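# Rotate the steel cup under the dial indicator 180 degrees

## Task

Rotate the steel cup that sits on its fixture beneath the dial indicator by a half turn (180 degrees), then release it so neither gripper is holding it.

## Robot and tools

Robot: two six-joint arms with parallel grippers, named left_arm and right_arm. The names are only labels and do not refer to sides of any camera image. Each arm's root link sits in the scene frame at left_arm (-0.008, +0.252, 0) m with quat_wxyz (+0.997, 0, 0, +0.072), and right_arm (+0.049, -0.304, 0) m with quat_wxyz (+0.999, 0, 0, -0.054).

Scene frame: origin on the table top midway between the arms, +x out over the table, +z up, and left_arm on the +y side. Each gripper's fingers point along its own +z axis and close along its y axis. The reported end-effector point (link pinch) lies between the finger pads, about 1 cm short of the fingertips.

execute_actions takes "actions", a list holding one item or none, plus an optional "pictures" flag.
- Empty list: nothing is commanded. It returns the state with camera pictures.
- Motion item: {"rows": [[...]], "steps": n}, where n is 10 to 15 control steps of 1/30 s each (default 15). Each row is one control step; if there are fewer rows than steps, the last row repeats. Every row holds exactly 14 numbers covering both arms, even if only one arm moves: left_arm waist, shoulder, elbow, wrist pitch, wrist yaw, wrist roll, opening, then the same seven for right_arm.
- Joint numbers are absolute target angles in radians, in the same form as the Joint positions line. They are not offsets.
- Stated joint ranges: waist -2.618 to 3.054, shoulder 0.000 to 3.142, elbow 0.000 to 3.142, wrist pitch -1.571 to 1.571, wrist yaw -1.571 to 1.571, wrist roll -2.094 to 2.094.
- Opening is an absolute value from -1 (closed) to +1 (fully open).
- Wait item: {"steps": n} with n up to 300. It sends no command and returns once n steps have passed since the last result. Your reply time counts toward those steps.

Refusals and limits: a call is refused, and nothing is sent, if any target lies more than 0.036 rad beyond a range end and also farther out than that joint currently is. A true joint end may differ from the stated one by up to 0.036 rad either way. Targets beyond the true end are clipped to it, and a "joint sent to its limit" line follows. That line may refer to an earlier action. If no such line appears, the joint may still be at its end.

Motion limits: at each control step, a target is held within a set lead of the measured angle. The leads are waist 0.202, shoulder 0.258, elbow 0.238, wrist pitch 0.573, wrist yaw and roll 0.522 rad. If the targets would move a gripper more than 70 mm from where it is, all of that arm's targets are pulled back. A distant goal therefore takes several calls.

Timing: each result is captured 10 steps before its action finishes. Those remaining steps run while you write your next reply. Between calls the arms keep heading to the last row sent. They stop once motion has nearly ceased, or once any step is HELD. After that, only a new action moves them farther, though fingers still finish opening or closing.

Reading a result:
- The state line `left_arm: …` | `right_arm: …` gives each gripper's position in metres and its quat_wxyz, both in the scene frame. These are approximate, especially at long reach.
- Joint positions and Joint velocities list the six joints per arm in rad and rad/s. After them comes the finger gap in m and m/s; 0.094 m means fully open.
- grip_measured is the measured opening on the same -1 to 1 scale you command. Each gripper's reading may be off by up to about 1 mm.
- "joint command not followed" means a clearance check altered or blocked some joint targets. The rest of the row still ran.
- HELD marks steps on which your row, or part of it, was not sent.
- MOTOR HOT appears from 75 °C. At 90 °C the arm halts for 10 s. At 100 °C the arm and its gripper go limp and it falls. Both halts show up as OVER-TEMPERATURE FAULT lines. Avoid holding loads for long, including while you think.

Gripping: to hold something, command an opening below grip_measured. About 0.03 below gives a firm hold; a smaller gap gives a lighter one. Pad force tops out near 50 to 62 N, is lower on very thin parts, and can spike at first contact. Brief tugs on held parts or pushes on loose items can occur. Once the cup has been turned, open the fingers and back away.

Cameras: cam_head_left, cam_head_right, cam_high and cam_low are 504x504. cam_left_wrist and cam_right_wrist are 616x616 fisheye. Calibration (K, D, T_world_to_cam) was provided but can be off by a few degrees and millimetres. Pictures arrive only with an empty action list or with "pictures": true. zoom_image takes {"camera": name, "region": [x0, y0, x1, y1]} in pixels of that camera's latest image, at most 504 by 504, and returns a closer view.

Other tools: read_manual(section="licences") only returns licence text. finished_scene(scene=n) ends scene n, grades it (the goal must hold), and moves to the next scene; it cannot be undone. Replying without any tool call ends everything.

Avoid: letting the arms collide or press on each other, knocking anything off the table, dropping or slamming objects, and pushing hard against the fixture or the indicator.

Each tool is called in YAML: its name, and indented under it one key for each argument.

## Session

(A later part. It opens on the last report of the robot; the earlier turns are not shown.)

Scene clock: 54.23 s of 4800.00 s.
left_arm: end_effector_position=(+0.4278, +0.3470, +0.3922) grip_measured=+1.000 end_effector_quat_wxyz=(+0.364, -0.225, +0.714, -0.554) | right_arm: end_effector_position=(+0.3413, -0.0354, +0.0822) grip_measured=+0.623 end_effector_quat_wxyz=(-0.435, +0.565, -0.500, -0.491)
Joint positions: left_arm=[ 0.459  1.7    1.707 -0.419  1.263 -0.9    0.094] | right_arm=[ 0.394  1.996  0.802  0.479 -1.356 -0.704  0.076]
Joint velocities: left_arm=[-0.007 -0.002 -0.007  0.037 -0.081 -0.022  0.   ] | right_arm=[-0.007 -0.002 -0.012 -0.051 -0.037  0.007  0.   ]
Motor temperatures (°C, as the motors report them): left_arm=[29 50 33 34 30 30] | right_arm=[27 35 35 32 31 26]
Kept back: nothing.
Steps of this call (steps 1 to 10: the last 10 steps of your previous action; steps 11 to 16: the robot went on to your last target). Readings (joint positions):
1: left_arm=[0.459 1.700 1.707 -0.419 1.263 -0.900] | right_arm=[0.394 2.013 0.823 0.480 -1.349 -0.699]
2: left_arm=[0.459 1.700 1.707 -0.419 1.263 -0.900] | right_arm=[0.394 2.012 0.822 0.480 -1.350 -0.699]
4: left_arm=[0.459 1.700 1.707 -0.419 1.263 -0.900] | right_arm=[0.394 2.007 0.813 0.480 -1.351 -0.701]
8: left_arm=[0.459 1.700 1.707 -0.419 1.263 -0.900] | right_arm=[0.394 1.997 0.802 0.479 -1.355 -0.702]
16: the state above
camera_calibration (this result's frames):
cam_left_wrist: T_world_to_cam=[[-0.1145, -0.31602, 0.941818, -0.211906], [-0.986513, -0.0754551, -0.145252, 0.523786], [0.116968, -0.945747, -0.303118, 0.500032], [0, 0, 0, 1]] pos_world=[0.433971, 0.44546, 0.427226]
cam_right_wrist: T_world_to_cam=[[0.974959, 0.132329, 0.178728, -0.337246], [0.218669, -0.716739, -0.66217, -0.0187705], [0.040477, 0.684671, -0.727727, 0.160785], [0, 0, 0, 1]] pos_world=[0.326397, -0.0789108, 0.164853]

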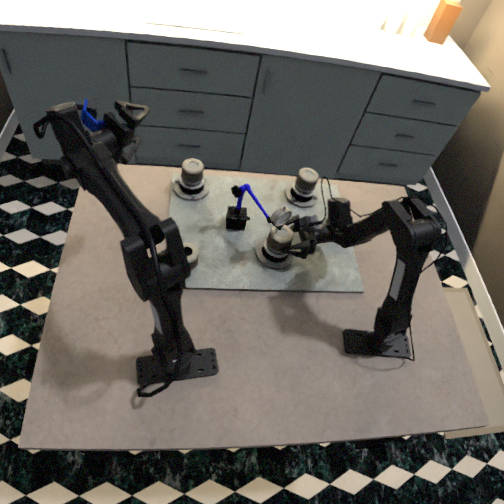

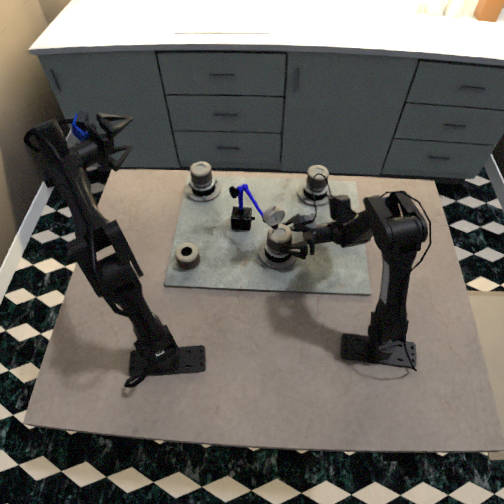

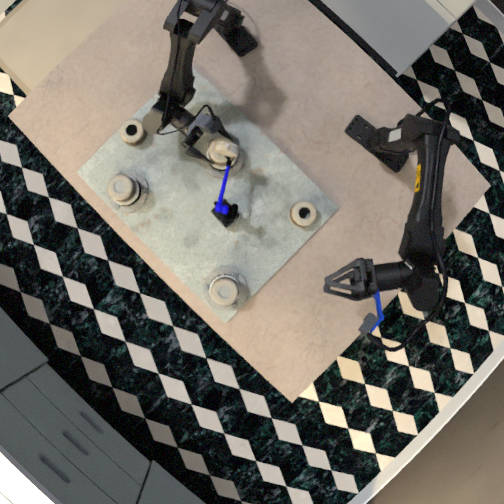

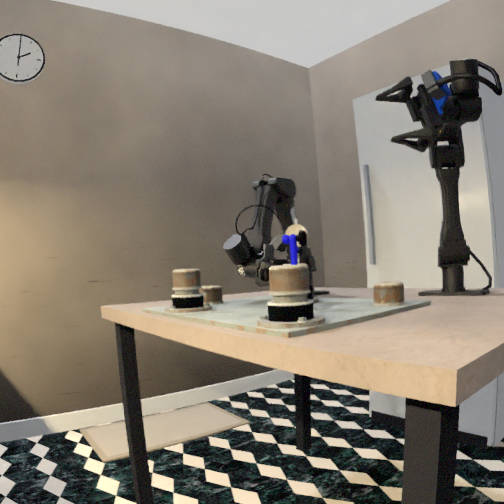

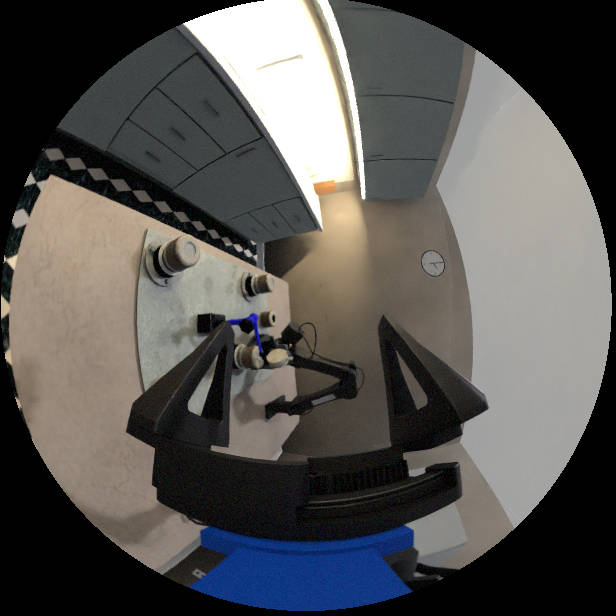

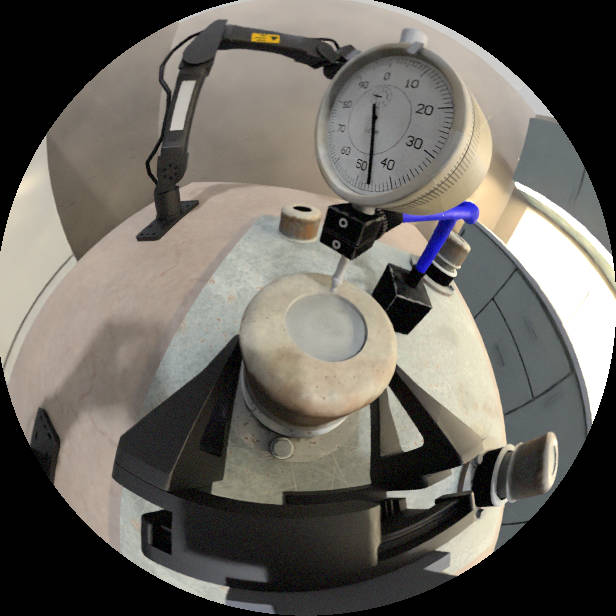

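execute_actions:
  actions:
    - {"rows": [[0.459,1.700,1.700,-0.426,1.262,-0.893,1,0.3945,1.9750,0.7910,0.4610,-1.3730,-0.7070,0.59],[0.459,1.700,1.700,-0.426,1.262,-0.893,1,0.3945,1.9820,0.7950,0.4670,-1.3700,-0.7060,0.565],[0.459,1.700,1.700,-0.426,1.262,-0.893,1,0.3945,1.9890,0.7990,0.4730,-1.3670,-0.7050,0.545],[0.459,1.700,1.700,-0.426,1.262,-0.893,1,0.3945,1.9940,0.8020,0.4780,-1.3660,-0.7045,0.53],[0.459,1.700,1.700,-0.426,1.262,-0.893,1,0.3945,1.9940,0.8020,0.4780,-1.3660,-0.7045,0.515],[0.459,1.700,1.700,-0.426,1.262,-0.893,1,0.3945,1.9940,0.8020,0.4780,-1.3660,-0.7045,0.50],[0.459,1.700,1.700,-0.426,1.262,-0.893,1,0.3945,1.9940,0.8020,0.4780,-1.3660,-0.7045,0.49],[0.459,1.700,1.700,-0.426,1.262,-0.893,1,0.3945,1.9940,0.8020,0.4780,-1.3660,-0.7045,0.48],[0.459,1.700,1.700,-0.426,1.262,-0.893,1,0.3945,1.9940,0.8020,0.4780,-1.3660,-0.7045,0.47],[0.459,1.700,1.700,-0.426,1.262,-0.893,1,0.3945,1.9940,0.8020,0.4780,-1.3660,-0.7045,0.46],[0.459,1.700,1.700,-0.426,1.262,-0.893,1,0.3945,1.9940,0.8020,0.4780,-1.3660,-0.7045,0.45]], "steps": 11}

execute_actions:
  actions:
    - {"steps": 16}
  pictures: true

Scene clock: 59.10 s of 4800.00 s.
left_arm: end_effector_position=(+0.4278, +0.3470, +0.3922) grip_measured=+1.000 end_effector_quat_wxyz=(+0.364, -0.225, +0.714, -0.554) | right_arm: end_effector_position=(+0.3413, -0.0354, +0.0822) grip_measured=+0.603 end_effector_quat_wxyz=(-0.435, +0.565, -0.500, -0.491)
Joint positions: left_arm=[ 0.459  1.7    1.707 -0.419  1.263 -0.9    0.094] | right_arm=[ 0.394  1.996  0.802  0.479 -1.356 -0.704  0.075]
Joint velocities: left_arm=[ 0.002  0.007  0.002 -0.037 -0.007 -0.081  0.   ] | right_arm=[-0.002  0.002 -0.007  0.022 -0.051  0.007 -0.021]
Motor temperatures (°C, as the motors report them): left_arm=[29 48 33 34 30 30] | right_arm=[26 37 35 32 31 26]
Steps of this call (steps 1 to 15: the robot went on to your last target; steps 16 to 90: nothing new was sent; then 1.83 s passed at rest; step 91: the first step of this action). Readings (joint positions):
91: the state above

Scene clock: 59.63 s of 4800.00 s.
left_arm: end_effector_position=(+0.4278, +0.3470, +0.3922) grip_measured=+1.000 end_effector_quat_wxyz=(+0.364, -0.225, +0.714, -0.554) | right_arm: end_effector_position=(+0.3413, -0.0354, +0.0822) grip_measured=+0.472 end_effector_quat_wxyz=(-0.435, +0.565, -0.500, -0.491)
Joint positions: left_arm=[ 0.459  1.7    1.707 -0.419  1.263 -0.9    0.094] | right_arm=[ 0.394  1.996  0.802  0.479 -1.356 -0.704  0.069]
Joint velocities: left_arm=[ 0.002  0.007 -0.007 -0.051  0.007 -0.022  0.   ] | right_arm=[ 0.007 -0.012  0.012 -0.022 -0.007  0.022 -0.001]
Motor temperatures (°C, as the motors report them): left_arm=[29 48 33 34 30 30] | right_arm=[26 37 35 32 31 26]
Kept back: nothing.
Steps of this call (steps 1 to 10: the last 10 steps of your previous action; steps 11 to 15: the robot went on to your last target; step 16: nothing new was sent). Readings (joint positions):
1: left_arm=[0.459 1.700 1.707 -0.419 1.263 -0.900] | right_arm=[0.394 1.996 0.802 0.479 -1.356 -0.704]
2: left_arm=[0.459 1.700 1.707 -0.419 1.263 -0.900] | right_arm=[0.394 1.996 0.802 0.479 -1.356 -0.704]
4: left_arm=[0.459 1.700 1.707 -0.419 1.263 -0.900] | right_arm=[0.394 1.996 0.802 0.479 -1.356 -0.704]
8: left_arm=[0.459 1.700 1.707 -0.419 1.263 -0.900] | right_arm=[0.394 1.996 0.802 0.479 -1.356 -0.704]
16: the state above
All arms were judged still, so your last target was given up. Only a new action makes them travel on or press farther. Fingers that are still opening or closing keep moving.
camera_calibration (this result's frames):
cam_left_wrist: T_world_to_cam=[[-0.1145, -0.31602, 0.941818, -0.211906], [-0.986513, -0.0754551, -0.145252, 0.523786], [0.116968, -0.945747, -0.303118, 0.500032], [0, 0, 0, 1]] pos_world=[0.433971, 0.44546, 0.427226]
cam_right_wrist: T_world_to_cam=[[0.974885, 0.132373, 0.1791, -0.33725], [0.218956, -0.716697, -0.662121, -0.0188708], [0.0407133, 0.684707, -0.727681, 0.160701], [0, 0, 0, 1]] pos_world=[0.326369, -0.0789154, 0.164846]

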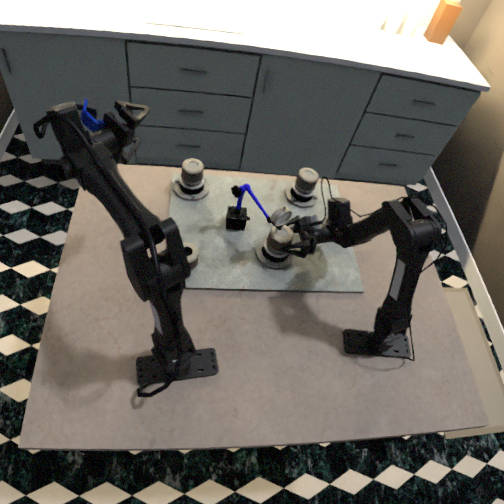

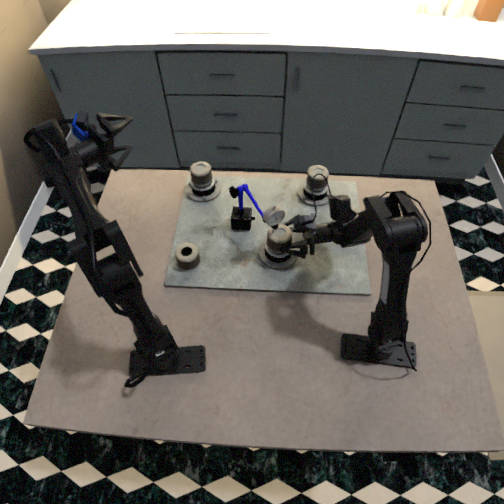

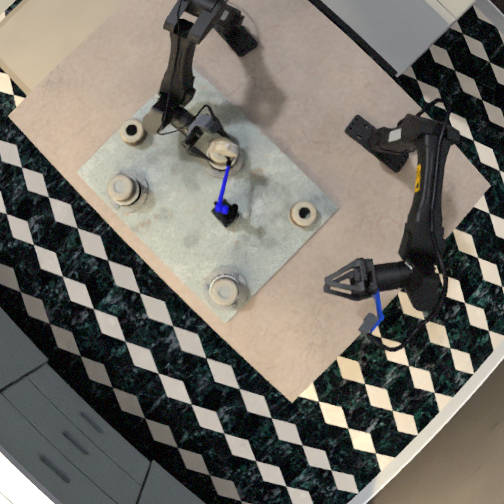

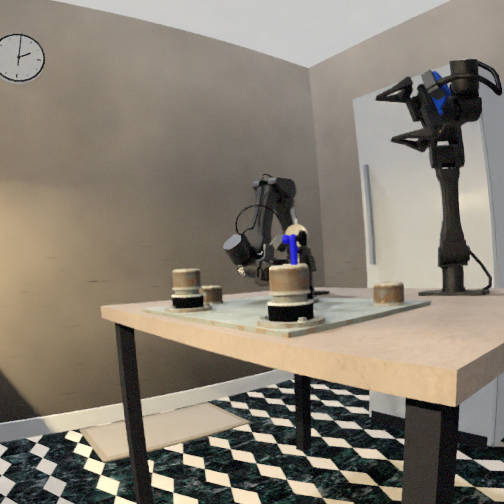

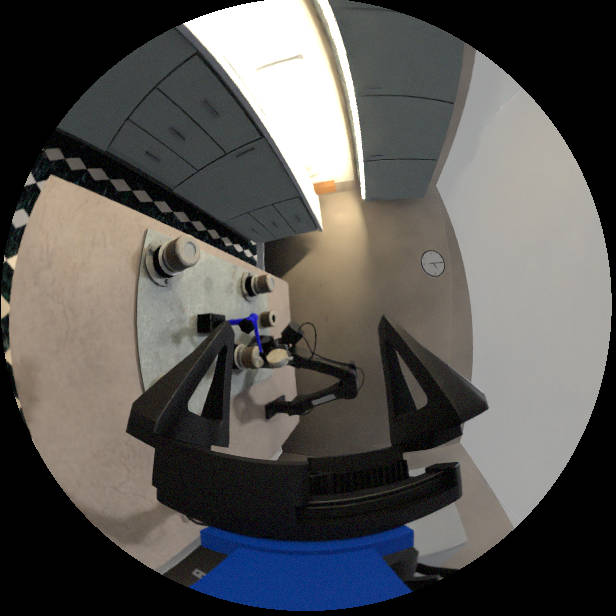

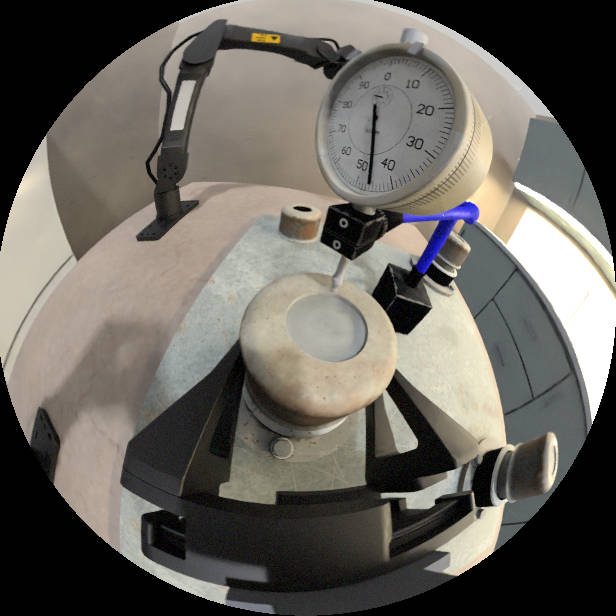

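execute_actions:
  actions:
    - {"rows": [[0.459,1.7,1.7,-0.426,1.262,-0.893,1,0.3970,1.9885,0.7995,0.4840,-1.3610,-0.7005,0.445],[0.459,1.7,1.7,-0.426,1.262,-0.893,1,0.3995,1.9830,0.7970,0.4900,-1.3555,-0.6965,0.441],[0.459,1.7,1.7,-0.426,1.262,-0.893,1,0.4020,1.9775,0.7945,0.4950,-1.3510,-0.6930,0.441],[0.459,1.7,1.7,-0.426,1.262,-0.893,1,0.4040,1.9725,0.7920,0.50156,-1.34957,-0.68847,0.441],[0.459,1.7,1.7,-0.426,1.262,-0.893,1,0.4055,1.9690,0.7895,0.51088,-1.34772,-0.68173,0.441],[0.459,1.7,1.7,-0.426,1.262,-0.893,1,0.40607,1.96800,0.78689,0.52617,-1.34468,-0.67068,0.441],[0.459,1.7,1.7,-0.426,1.262,-0.893,1,0.40627,1.96758,0.78371,0.54856,-1.34002,-0.65458,0.441],[0.459,1.7,1.7,-0.426,1.262,-0.893,1,0.40662,1.96689,0.77847,0.57733,-1.33366,-0.63397,0.441],[0.459,1.7,1.7,-0.426,1.262,-0.893,1,0.40715,1.96590,0.77081,0.61169,-1.32562,-0.60951,0.441],[0.459,1.7,1.7,-0.426,1.262,-0.893,1,0.40788,1.96473,0.76089,0.65063,-1.31583,-0.58197,0.441],[0.459,1.7,1.7,-0.426,1.262,-0.893,1,0.40884,1.96341,0.74898,0.69023,-1.30490,-0.55417,0.441],[0.459,1.7,1.7,-0.426,1.262,-0.893,1,0.41006,1.96202,0.73532,0.73020,-1.29282,-0.52635,0.441],[0.459,1.7,1.7,-0.426,1.262,-0.893,1,0.41147,1.96067,0.72127,0.77270,-1.27874,-0.49703,0.441],[0.459,1.7,1.7,-0.426,1.262,-0.893,1,0.41309,1.95934,0.70677,0.81690,-1.26258,-0.46684,0.441],[0.459,1.7,1.7,-0.426,1.262,-0.893,1,0.41506,1.95795,0.69102,0.86199,-1.24407,-0.43640,0.441]], "steps": 15}

execute_actions:
  actions:
    - {"rows": [[0.459,1.7,1.7,-0.426,1.262,-0.893,1,0.41745,1.95648,0.67420,0.90740,-1.22334,-0.40617,0.441],[0.459,1.7,1.7,-0.426,1.262,-0.893,1,0.42031,1.95489,0.65642,0.95253,-1.20007,-0.37651,0.441],[0.459,1.7,1.7,-0.426,1.262,-0.893,1,0.42373,1.95313,0.63787,0.99534,-1.17537,-0.34883,0.441],[0.459,1.7,1.7,-0.426,1.262,-0.893,1,0.42778,1.95122,0.61863,1.03598,-1.14904,-0.32290,0.441],[0.459,1.7,1.7,-0.426,1.262,-0.893,1,0.43237,1.94916,0.59951,1.07460,-1.12104,-0.29863,0.441],[0.459,1.7,1.7,-0.426,1.262,-0.893,1,0.43754,1.94694,0.58046,1.10998,-1.09249,-0.27682,0.441],[0.459,1.7,1.7,-0.426,1.262,-0.893,1,0.44337,1.94452,0.56144,1.14612,-1.06007,-0.25481,0.441],[0.459,1.7,1.7,-0.426,1.262,-0.893,1,0.44967,1.94204,0.54315,1.17926,-1.02686,-0.23491,0.441],[0.459,1.7,1.7,-0.426,1.262,-0.893,1,0.45724,1.93920,0.52359,1.20993,-0.99290,-0.21676,0.441],[0.459,1.7,1.7,-0.426,1.262,-0.893,1,0.46542,1.93624,0.50475,1.23831,-0.95818,-0.20017,0.441],[0.459,1.7,1.7,-0.426,1.262,-0.893,1,0.47424,1.93331,0.48658,1.26478,-0.92275,-0.18485,0.441],[0.459,1.7,1.7,-0.426,1.262,-0.893,1,0.48370,1.93039,0.46907,1.28942,-0.88655,-0.17068,0.441],[0.459,1.7,1.7,-0.426,1.262,-0.893,1,0.49383,1.92754,0.45219,1.31245,-0.84967,-0.15749,0.441],[0.459,1.7,1.7,-0.426,1.262,-0.893,1,0.50461,1.92475,0.43595,1.33398,-0.81204,-0.14517,0.441],[0.459,1.7,1.7,-0.426,1.262,-0.893,1,0.51608,1.92204,0.42034,1.35419,-0.77371,-0.13359,0.441]], "steps": 15}

execute_actions:
  actions:
    - {"rows": [[0.459,1.7,1.7,-0.426,1.262,-0.893,1,0.52823,1.91942,0.40535,1.37310,-0.73463,-0.12269,0.441],[0.459,1.7,1.7,-0.426,1.262,-0.893,1,0.54108,1.91692,0.39095,1.39080,-0.69477,-0.11236,0.441],[0.459,1.7,1.7,-0.426,1.262,-0.893,1,0.55461,1.91454,0.37718,1.40732,-0.65419,-0.10254,0.441],[0.459,1.7,1.7,-0.426,1.262,-0.893,1,0.56884,1.91232,0.36410,1.42275,-0.61295,-0.09318,0.441],[0.459,1.7,1.7,-0.426,1.262,-0.893,1,0.58374,1.91026,0.35170,1.43707,-0.57103,-0.08421,0.441],[0.459,1.7,1.7,-0.426,1.262,-0.893,1,0.59933,1.90836,0.33998,1.45034,-0.52849,-0.07560,0.441],[0.459,1.7,1.7,-0.426,1.262,-0.893,1,0.61557,1.90662,0.32897,1.46255,-0.48530,-0.06730,0.441],[0.459,1.7,1.7,-0.426,1.262,-0.893,1,0.63247,1.90505,0.31869,1.47368,-0.44145,-0.05927,0.441],[0.459,1.7,1.7,-0.426,1.262,-0.893,1,0.64998,1.90365,0.30917,1.48375,-0.39703,-0.05147,0.441],[0.459,1.7,1.7,-0.426,1.262,-0.893,1,0.66808,1.90241,0.30046,1.49277,-0.35214,-0.04388,0.441],[0.459,1.7,1.7,-0.426,1.262,-0.893,1,0.68672,1.90133,0.29254,1.50071,-0.30677,-0.03647,0.441],[0.459,1.7,1.7,-0.426,1.262,-0.893,1,0.70589,1.90043,0.28546,1.50753,-0.26091,-0.02922,0.441],[0.459,1.7,1.7,-0.426,1.262,-0.893,1,0.72552,1.89966,0.27920,1.51327,-0.21467,-0.02208,0.441],[0.459,1.7,1.7,-0.426,1.262,-0.893,1,0.74559,1.89897,0.27378,1.51794,-0.16816,-0.01505,0.441],[0.459,1.7,1.7,-0.426,1.262,-0.893,1,0.76601,1.89840,0.26921,1.52151,-0.12141,-0.00810,0.441]], "steps": 15}

execute_actions:
  actions:
    - {"rows": [[0.459,1.7,1.7,-0.426,1.262,-0.893,1,0.78675,1.90400,0.26553,1.52395,-0.07448,-0.00121,0.441],[0.459,1.7,1.7,-0.426,1.262,-0.893,1,0.80772,1.90971,0.26275,1.52526,-0.02742,0.00564,0.441],[0.459,1.7,1.7,-0.426,1.262,-0.893,1,0.82887,1.91553,0.26088,1.52547,0.01969,0.01248,0.441],[0.459,1.7,1.7,-0.426,1.262,-0.893,1,0.85014,1.92146,0.26590,1.51455,0.06677,0.01932,0.441],[0.459,1.7,1.7,-0.426,1.262,-0.893,1,0.87146,1.92753,0.27386,1.50248,0.11379,0.02618,0.441],[0.459,1.7,1.7,-0.426,1.262,-0.893,1,0.89275,1.93370,0.28272,1.48929,0.16065,0.03309,0.441],[0.459,1.7,1.7,-0.426,1.262,-0.893,1,0.91395,1.93994,0.29147,1.47497,0.20723,0.04006,0.441],[0.459,1.7,1.7,-0.426,1.262,-0.893,1,0.93498,1.94527,0.29412,1.46954,0.25351,0.04712,0.441],[0.459,1.7,1.7,-0.426,1.262,-0.893,1,0.95579,1.94770,0.29768,1.46307,0.29943,0.05428,0.441],[0.459,1.7,1.7,-0.426,1.262,-0.893,1,0.97629,1.94826,0.30211,1.45554,0.34493,0.06158,0.441],[0.459,1.7,1.7,-0.426,1.262,-0.893,1,0.99644,1.94901,0.30743,1.44692,0.39001,0.06904,0.441],[0.459,1.7,1.7,-0.426,1.262,-0.893,1,1.01619,1.94990,0.31361,1.43724,0.43456,0.07668,0.441],[0.459,1.7,1.7,-0.426,1.262,-0.893,1,1.03548,1.95090,0.32062,1.42654,0.47852,0.08453,0.441],[0.459,1.7,1.7,-0.426,1.262,-0.893,1,1.05426,1.95203,0.32845,1.41480,0.52187,0.09263,0.441],[0.459,1.7,1.7,-0.426,1.262,-0.893,1,1.07251,1.95334,0.33707,1.40201,0.56464,0.10101,0.441]], "steps": 15}

execute_actions:
  actions:
    - {"rows": [[0.459,1.7,1.7,-0.426,1.262,-0.893,1,1.09017,1.95480,0.34646,1.38818,0.60675,0.10972,0.441],[0.459,1.7,1.7,-0.426,1.262,-0.893,1,1.10722,1.95643,0.35662,1.37331,0.64819,0.11878,0.441],[0.459,1.7,1.7,-0.426,1.262,-0.893,1,1.12363,1.95822,0.36752,1.35735,0.68892,0.12826,0.441],[0.459,1.7,1.7,-0.426,1.262,-0.893,1,1.13939,1.96021,0.37914,1.34031,0.72894,0.13820,0.441],[0.459,1.7,1.7,-0.426,1.262,-0.893,1,1.15448,1.96236,0.39146,1.32210,0.76823,0.14868,0.441],[0.459,1.7,1.7,-0.426,1.262,-0.893,1,1.16889,1.96467,0.40444,1.30274,0.80684,0.15975,0.441],[0.459,1.7,1.7,-0.426,1.262,-0.893,1,1.18261,1.96714,0.41806,1.28207,0.84470,0.17152,0.441],[0.459,1.7,1.7,-0.426,1.262,-0.893,1,1.19564,1.96978,0.43231,1.26000,0.88182,0.18405,0.441],[0.459,1.7,1.7,-0.426,1.262,-0.893,1,1.20798,1.97253,0.44717,1.23965,0.91341,0.19564,0.441],[0.459,1.7,1.7,-0.426,1.262,-0.893,1,1.21964,1.97538,0.46266,1.22151,0.93974,0.20600,0.441],[0.459,1.7,1.7,-0.426,1.262,-0.893,1,1.22919,1.97792,0.47659,1.20598,0.96091,0.21494,0.441],[0.459,1.7,1.7,-0.426,1.262,-0.893,1,1.23687,1.98014,0.48873,1.19161,0.97953,0.22323,0.441],[0.459,1.7,1.7,-0.426,1.262,-0.893,1,1.24289,1.98198,0.49891,1.18045,0.99337,0.22971,0.441],[0.459,1.7,1.7,-0.426,1.262,-0.893,1,1.24804,1.98363,0.50814,1.17091,1.00483,0.23530,0.441],[0.459,1.7,1.7,-0.426,1.262,-0.893,1,1.25179,1.98488,0.51518,1.16410,1.01283,0.23928,0.441]], "steps": 15}

execute_actions:
  actions:
    - {"rows": [[0.459,1.7,1.7,-0.426,1.262,-0.893,1,1.25483,1.98592,0.52112,1.15914,1.01854,0.24218,0.441],[0.459,1.7,1.7,-0.426,1.262,-0.893,1,1.25692,1.98664,0.52534,1.15615,1.02190,0.24395,0.441],[0.459,1.7,1.7,-0.426,1.262,-0.893,1,1.25839,1.98716,0.52835,1.15514,1.02302,0.24454,0.441],[0.459,1.7,1.7,-0.426,1.262,-0.893,1,1.25926,1.98748,0.53017,1.15514,1.02302,0.24454,0.441],[0.459,1.7,1.7,-0.426,1.262,-0.893,1,1.25955,1.98758,0.53078,1.15514,1.02302,0.24454,0.441]], "steps": 12}

execute_actions:
  actions:
    - {"steps": 16}
  pictures: true

Scene clock: 94.03 s of 4800.00 s.
left_arm: end_effector_position=(+0.4278, +0.3470, +0.3922) grip_measured=+1.000 end_effector_quat_wxyz=(+0.364, -0.225, +0.714, -0.554) | right_arm: end_effector_position=(+0.3417, -0.0354, +0.0824) grip_measured=+0.472 end_effector_quat_wxyz=(-0.435, +0.565, -0.500, -0.491)
Joint positions: left_arm=[ 0.459  1.7    1.707 -0.419  1.263 -0.9    0.094] | right_arm=[ 0.394  1.996  0.802  0.483 -1.355 -0.701  0.069]
Joint velocities: left_arm=[-0.002 -0.002 -0.012  0.037 -0.037 -0.007  0.   ] | right_arm=[-0.007  0.017 -0.022  0.022  0.051  0.037  0.001]
Motor temperatures (°C, as the motors report them): left_arm=[29 43 33 35 30 30] | right_arm=[26 38 34 33 31 26]
Steps of this call (steps 1 to 90: nothing new was sent; then 31.23 s passed at rest; steps 91 to 95: the first 5 steps of this action). Readings (joint positions):
91: left_arm=[0.459 1.700 1.707 -0.419 1.263 -0.900] | right_arm=[0.394 1.996 0.802 0.479 -1.356 -0.704]
92: left_arm=[0.459 1.700 1.707 -0.419 1.263 -0.900] | right_arm=[0.394 1.996 0.802 0.480 -1.356 -0.704]
94: left_arm=[0.459 1.700 1.707 -0.419 1.263 -0.900] | right_arm=[0.394 1.996 0.802 0.481 -1.356 -0.703]
95: the state above

Scene clock: 94.53 s of 4800.00 s.
left_arm: end_effector_position=(+0.4278, +0.3470, +0.3922) grip_measured=+1.000 end_effector_quat_wxyz=(+0.364, -0.225, +0.714, -0.554) | right_arm: end_effector_position=(+0.3405, -0.0352, +0.0813) grip_measured=+0.472 end_effector_quat_wxyz=(-0.466, +0.532, -0.537, -0.460)
Joint positions: left_arm=[ 0.459  1.7    1.707 -0.419  1.263 -0.9    0.094] | right_arm=[ 0.413  1.98   0.644  0.899 -1.224 -0.415  0.069]
Joint velocities: left_arm=[-0.007  0.007  0.012 -0.022 -0.022 -0.007  0.   ] | right_arm=[ 0.105 -0.085 -0.545  1.179  0.491  0.755 -0.001]
Motor temperatures (°C, as the motors report them): left_arm=[29 43 33 35 30 30] | right_arm=[26 38 34 33 31 26]
Steps of this call (steps 1 to 10: the last 10 steps of your previous action; steps 11 to 15: the first 5 steps of this action). Readings (joint positions):
11: left_arm=[0.459 1.700 1.707 -0.419 1.263 -0.900] | right_arm=[0.402 1.989 0.713 0.737 -1.295 -0.524]
12: left_arm=[0.459 1.700 1.707 -0.419 1.263 -0.900] | right_arm=[0.404 1.987 0.697 0.776 -1.280 -0.497]
14: left_arm=[0.459 1.700 1.707 -0.419 1.263 -0.900] | right_arm=[0.410 1.982 0.662 0.857 -1.245 -0.442]
15: the state above

Scene clock: 95.03 s of 4800.00 s.
left_arm: end_effector_position=(+0.4278, +0.3470, +0.3922) grip_measured=+1.000 end_effector_quat_wxyz=(+0.364, -0.225, +0.714, -0.554) | right_arm: end_effector_position=(+0.3388, -0.0342, +0.0804) grip_measured=+0.472 end_effector_quat_wxyz=(+0.541, -0.425, +0.627, +0.366)
Joint positions: left_arm=[ 0.459  1.7    1.707 -0.419  1.263 -0.9    0.094] | right_arm=[ 0.545  1.94   0.387  1.352 -0.743 -0.138  0.069]
Joint velocities: left_arm=[ 0.002  0.007  0.012  0.066 -0.051  0.007  0.   ] | right_arm=[ 0.408 -0.076 -0.383  0.608  1.15   0.242  0.001]
Motor temperatures (°C, as the motors report them): left_arm=[29 43 33 35 30 30] | right_arm=[26 38 34 33 31 26]
Steps of this call (steps 1 to 10: the last 10 steps of your previous action; steps 11 to 15: the first 5 steps of this action). Readings (joint positions):
11: left_arm=[0.459 1.700 1.707 -0.419 1.263 -0.900] | right_arm=[0.495 1.950 0.446 1.266 -0.894 -0.188]
12: left_arm=[0.459 1.700 1.707 -0.419 1.263 -0.900] | right_arm=[0.507 1.947 0.430 1.289 -0.858 -0.174]
14: left_arm=[0.459 1.700 1.707 -0.419 1.263 -0.900] | right_arm=[0.532 1.943 0.400 1.332 -0.782 -0.150]
15: the state above

Scene clock: 95.53 s of 4800.00 s.
left_arm: end_effector_position=(+0.4278, +0.3470, +0.3922) grip_measured=+1.000 end_effector_quat_wxyz=(+0.364, -0.225, +0.714, -0.554) | right_arm: end_effector_position=(+0.3389, -0.0331, +0.0799) grip_measured=+0.472 end_effector_quat_wxyz=(+0.602, -0.294, +0.699, +0.251)
Joint positions: left_arm=[ 0.459  1.7    1.707 -0.419  1.263 -0.9    0.094] | right_arm=[ 0.82   1.927  0.273  1.504 -0.08  -0.015  0.069]
Joint velocities: left_arm=[-0.007  0.002 -0.007 -0.022  0.051 -0.007  0.   ] | right_arm=[ 0.598 -0.032 -0.051  0.022  1.326  0.168  0.   ]
Motor temperatures (°C, as the motors report them): left_arm=[29 43 33 35 30 30] | right_arm=[26 38 34 33 31 26]
Steps of this call (steps 1 to 10: the last 10 steps of your previous action; steps 11 to 15: the first 5 steps of this action). Readings (joint positions):
11: left_arm=[0.459 1.700 1.707 -0.419 1.263 -0.900] | right_arm=[0.738 1.927 0.284 1.488 -0.267 -0.043]
12: left_arm=[0.459 1.700 1.707 -0.419 1.263 -0.900] | right_arm=[0.758 1.927 0.279 1.494 -0.221 -0.036]
14: left_arm=[0.459 1.700 1.707 -0.419 1.263 -0.900] | right_arm=[0.800 1.927 0.274 1.502 -0.127 -0.022]
15: the state above

Scene clock: 96.03 s of 4800.00 s.
left_arm: end_effector_position=(+0.4278, +0.3470, +0.3922) grip_measured=+1.000 end_effector_quat_wxyz=(+0.364, -0.225, +0.714, -0.554) | right_arm: end_effector_position=(+0.3391, -0.0320, +0.0796) grip_measured=+0.472 end_effector_quat_wxyz=(+0.639, -0.153, +0.743, +0.128)
Joint positions: left_arm=[ 0.459  1.7    1.707 -0.419  1.263 -0.9    0.094] | right_arm=[1.112 1.935 0.353 1.397 0.596 0.099 0.069]
Joint velocities: left_arm=[-0.002 -0.002  0.017 -0.022 -0.022  0.11   0.   ] | right_arm=[ 0.476  0.095  0.335 -0.388  1.238  0.271 -0.001]
Motor temperatures (°C, as the motors report them): left_arm=[29 43 33 35 30 30] | right_arm=[26 38 34 33 31 26]
Steps of this call (steps 1 to 10: the last 10 steps of your previous action; steps 11 to 15: the first 5 steps of this action). Readings (joint positions):
11: left_arm=[0.459 1.700 1.707 -0.419 1.263 -0.900] | right_arm=[1.044 1.927 0.312 1.446 0.426 0.065]
12: left_arm=[0.459 1.700 1.707 -0.419 1.263 -0.900] | right_arm=[1.062 1.927 0.321 1.433 0.469 0.073]
14: left_arm=[0.459 1.700 1.707 -0.419 1.263 -0.900] | right_arm=[1.096 1.932 0.342 1.409 0.554 0.091]
15: the state above

Scene clock: 96.43 s of 4800.00 s.
left_arm: end_effector_position=(+0.4278, +0.3470, +0.3922) grip_measured=+1.000 end_effector_quat_wxyz=(+0.364, -0.225, +0.714, -0.554) | right_arm: end_effector_position=(+0.3400, -0.0310, +0.0794) grip_measured=+0.472 end_effector_quat_wxyz=(+0.651, -0.058, +0.756, +0.045)
Joint positions: left_arm=[ 0.459  1.7    1.707 -0.419  1.263 -0.9    0.094] | right_arm=[1.233 1.966 0.495 1.208 0.962 0.212 0.069]
Joint velocities: left_arm=[-0.002 -0.002  0.012  0.081 -0.007 -0.007  0.   ] | right_arm=[ 0.085  0.042  0.159 -0.33   0.344  0.095 -0.001]
Motor temperatures (°C, as the motors report them): left_arm=[29 43 33 35 30 30] | right_arm=[26 38 34 33 31 26]
Steps of this call (steps 1 to 10: the last 10 steps of your previous action; steps 11 to 12: the first 2 steps of this action). Readings (joint positions):
11: left_arm=[0.459 1.700 1.707 -0.419 1.263 -0.900] | right_arm=[1.229 1.965 0.488 1.218 0.949 0.205]
12: the state above

Scene clock: 96.97 s of 4800.00 s.
left_arm: end_effector_position=(+0.4278, +0.3470, +0.3922) grip_measured=+1.000 end_effector_quat_wxyz=(+0.364, -0.225, +0.714, -0.554) | right_arm: end_effector_position=(+0.3401, -0.0312, +0.0793) grip_measured=+0.472 end_effector_quat_wxyz=(+0.651, -0.047, +0.757, +0.036)
Joint positions: left_arm=[ 0.459  1.7    1.707 -0.419  1.263 -0.9    0.094] | right_arm=[1.243 1.968 0.513 1.174 0.999 0.231 0.069]
Joint velocities: left_arm=[-0.007 -0.017  0.007 -0.007  0.037 -0.051  0.   ] | right_arm=[-0.012  0.002 -0.002  0.007 -0.037  0.022  0.001]
Motor temperatures (°C, as the motors report them): left_arm=[29 43 33 35 30 30] | right_arm=[27 38 34 33 31 26]
Kept back: nothing.
Steps of this call (steps 1 to 10: the last 10 steps of your previous action; steps 11 to 16: the robot went on to your last target). Readings (joint positions):
1: left_arm=[0.459 1.700 1.707 -0.419 1.263 -0.900] | right_arm=[1.236 1.967 0.500 1.199 0.973 0.217]
2: left_arm=[0.459 1.700 1.707 -0.419 1.263 -0.900] | right_arm=[1.239 1.968 0.504 1.192 0.981 0.221]
4: left_arm=[0.459 1.700 1.707 -0.419 1.263 -0.900] | right_arm=[1.241 1.968 0.509 1.183 0.991 0.226]
8: left_arm=[0.459 1.700 1.707 -0.419 1.263 -0.900] | right_arm=[1.242 1.968 0.512 1.176 0.997 0.230]
16: the state above
camera_calibration (this result's frames):
cam_left_wrist: T_world_to_cam=[[-0.1145, -0.31602, 0.941818, -0.211906], [-0.986513, -0.0754551, -0.145252, 0.523786], [0.116968, -0.945747, -0.303118, 0.500032], [0, 0, 0, 1]] pos_world=[0.433971, 0.44546, 0.427226]
cam_right_wrist: T_world_to_cam=[[0.130265, -0.973992, 0.185391, -0.0839075], [-0.723889, -0.221202, -0.653493, 0.317897], [0.677507, -0.0490755, -0.733878, -0.0832328], [0, 0, 0, 1]] pos_world=[0.297443, -0.0154903, 0.162217]

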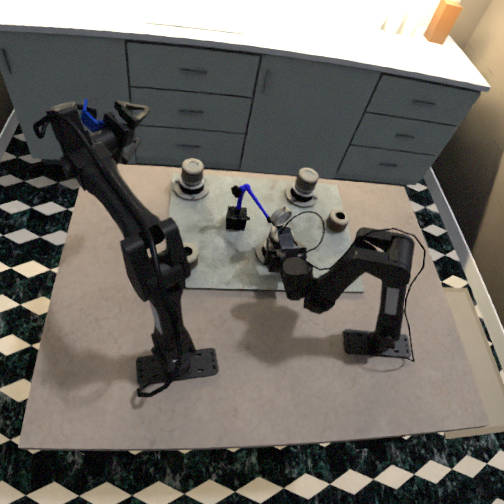

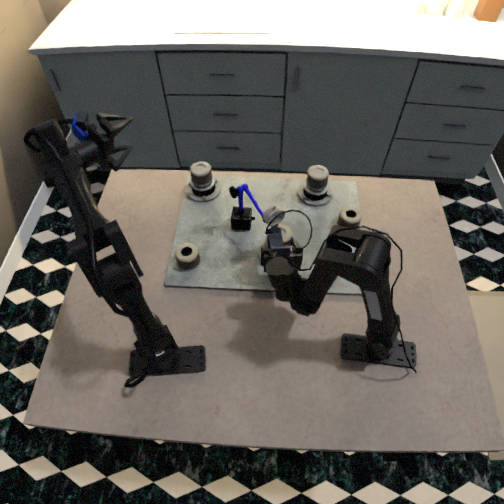

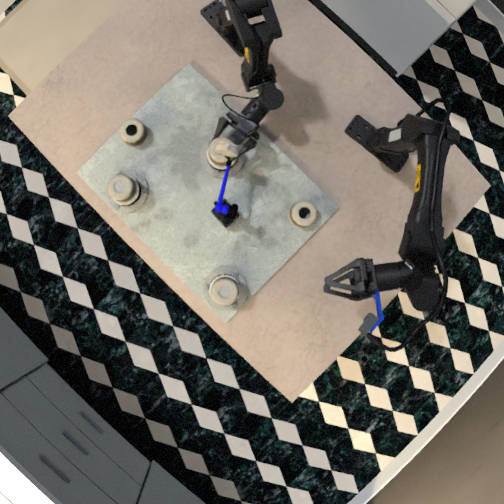

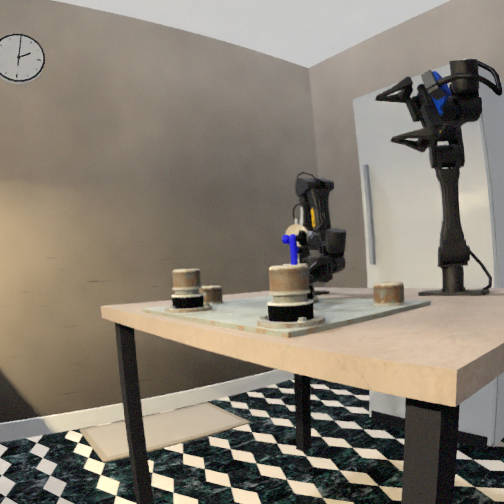

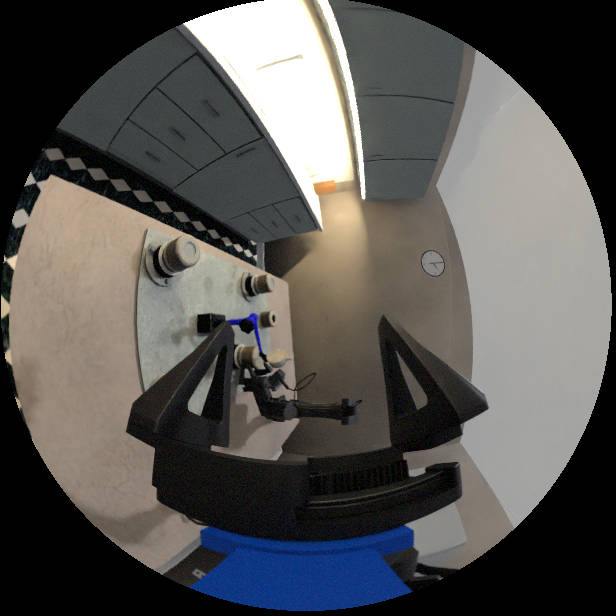

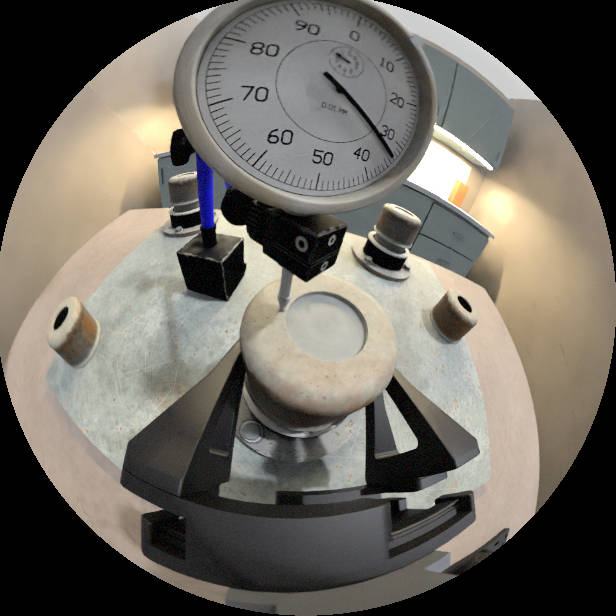

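execute_actions:
  actions: []

Scene clock: 101.63 s of 4800.00 s.
left_arm: end_effector_position=(+0.4278, +0.3470, +0.3922) grip_measured=+1.000 end_effector_quat_wxyz=(+0.364, -0.225, +0.714, -0.554) | right_arm: end_effector_position=(+0.3401, -0.0313, +0.0793) grip_measured=+0.472 end_effector_quat_wxyz=(+0.651, -0.047, +0.757, +0.036)
Joint positions: left_arm=[ 0.459  1.7    1.707 -0.419  1.263 -0.9    0.094] | right_arm=[1.243 1.968 0.513 1.174 0.999 0.231 0.069]
Joint velocities: left_arm=[ 0.007  0.007  0.002 -0.066 -0.037  0.007  0.   ] | right_arm=[ 0.002 -0.007 -0.002 -0.066  0.081  0.022 -0.   ]
Motor temperatures (°C, as the motors report them): left_arm=[29 43 33 35 30 30] | right_arm=[27 37 34 34 31 26]
Kept back: nothing.
Steps of this call (steps 1 to 15: the robot went on to your last target; steps 16 to 90: nothing new was sent; then 1.67 s passed at rest). Readings (joint positions):
1: left_arm=[0.459 1.700 1.707 -0.419 1.263 -0.900] | right_arm=[1.243 1.968 0.513 1.174 0.999 0.231]
2: left_arm=[0.459 1.700 1.707 -0.419 1.263 -0.900] | right_arm=[1.243 1.968 0.513 1.174 0.999 0.231]
4: left_arm=[0.459 1.700 1.707 -0.419 1.263 -0.900] | right_arm=[1.243 1.968 0.513 1.174 0.999 0.231]
8: left_arm=[0.459 1.700 1.707 -0.419 1.263 -0.900] | right_arm=[1.243 1.968 0.513 1.174 0.999 0.231]
90: the state above
All arms were judged still, so your last target was given up. Only a new action makes them travel on or press farther. Fingers that are still opening or closing keep moving.
camera_calibration (this result's frames):
cam_left_wrist: T_world_to_cam=[[-0.1145, -0.31602, 0.941818, -0.211906], [-0.986513, -0.0754551, -0.145252, 0.523786], [0.116968, -0.945747, -0.303118, 0.500032], [0, 0, 0, 1]] pos_world=[0.433971, 0.44546, 0.427226]
cam_right_wrist: T_world_to_cam=[[0.12989, -0.974032, 0.185447, -0.0838537], [-0.723908, -0.220966, -0.653553, 0.317919], [0.677559, -0.0493567, -0.73381, -0.0832631], [0, 0, 0, 1]] pos_world=[0.297451, -0.0155363, 0.162228]

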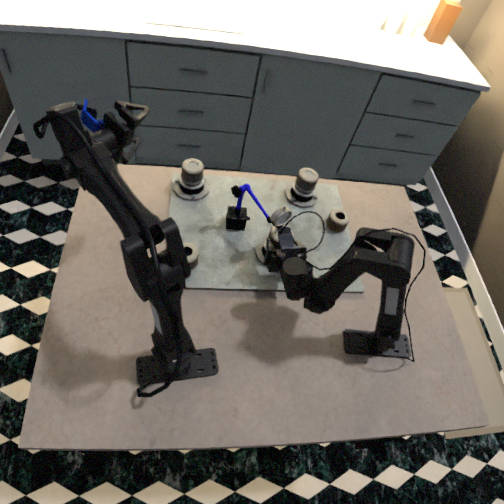

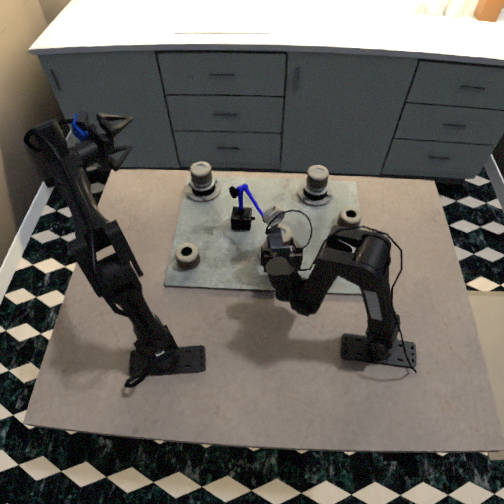

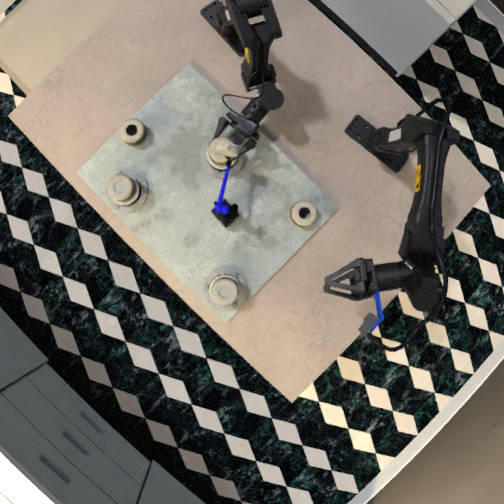

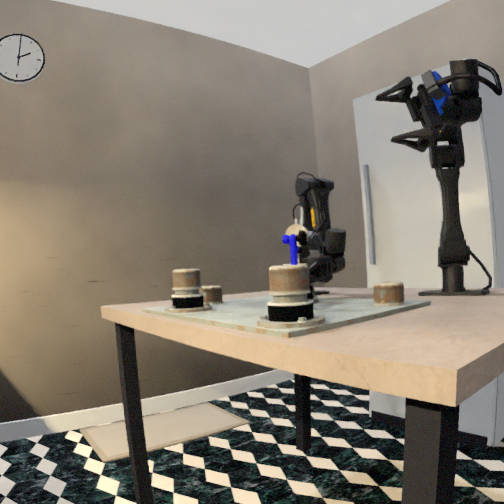

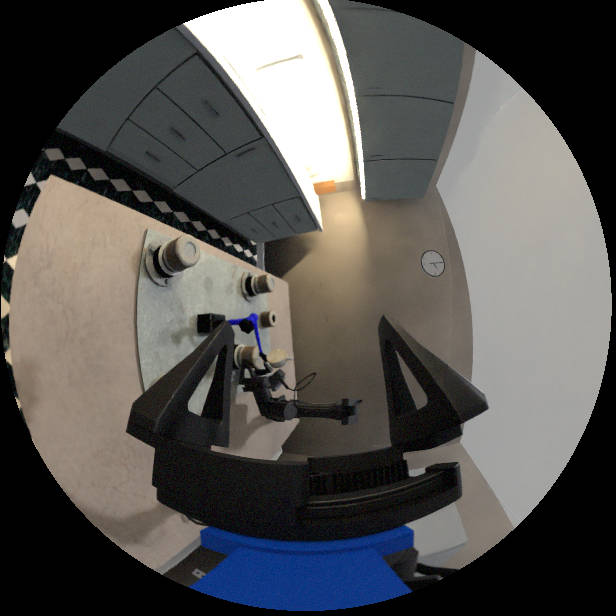

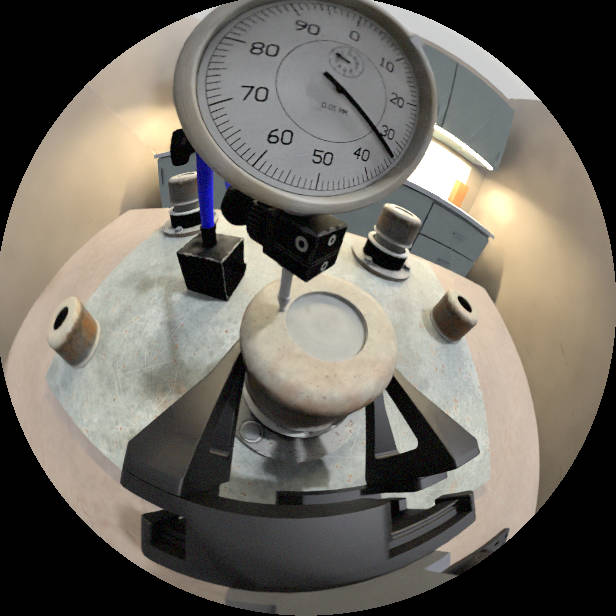

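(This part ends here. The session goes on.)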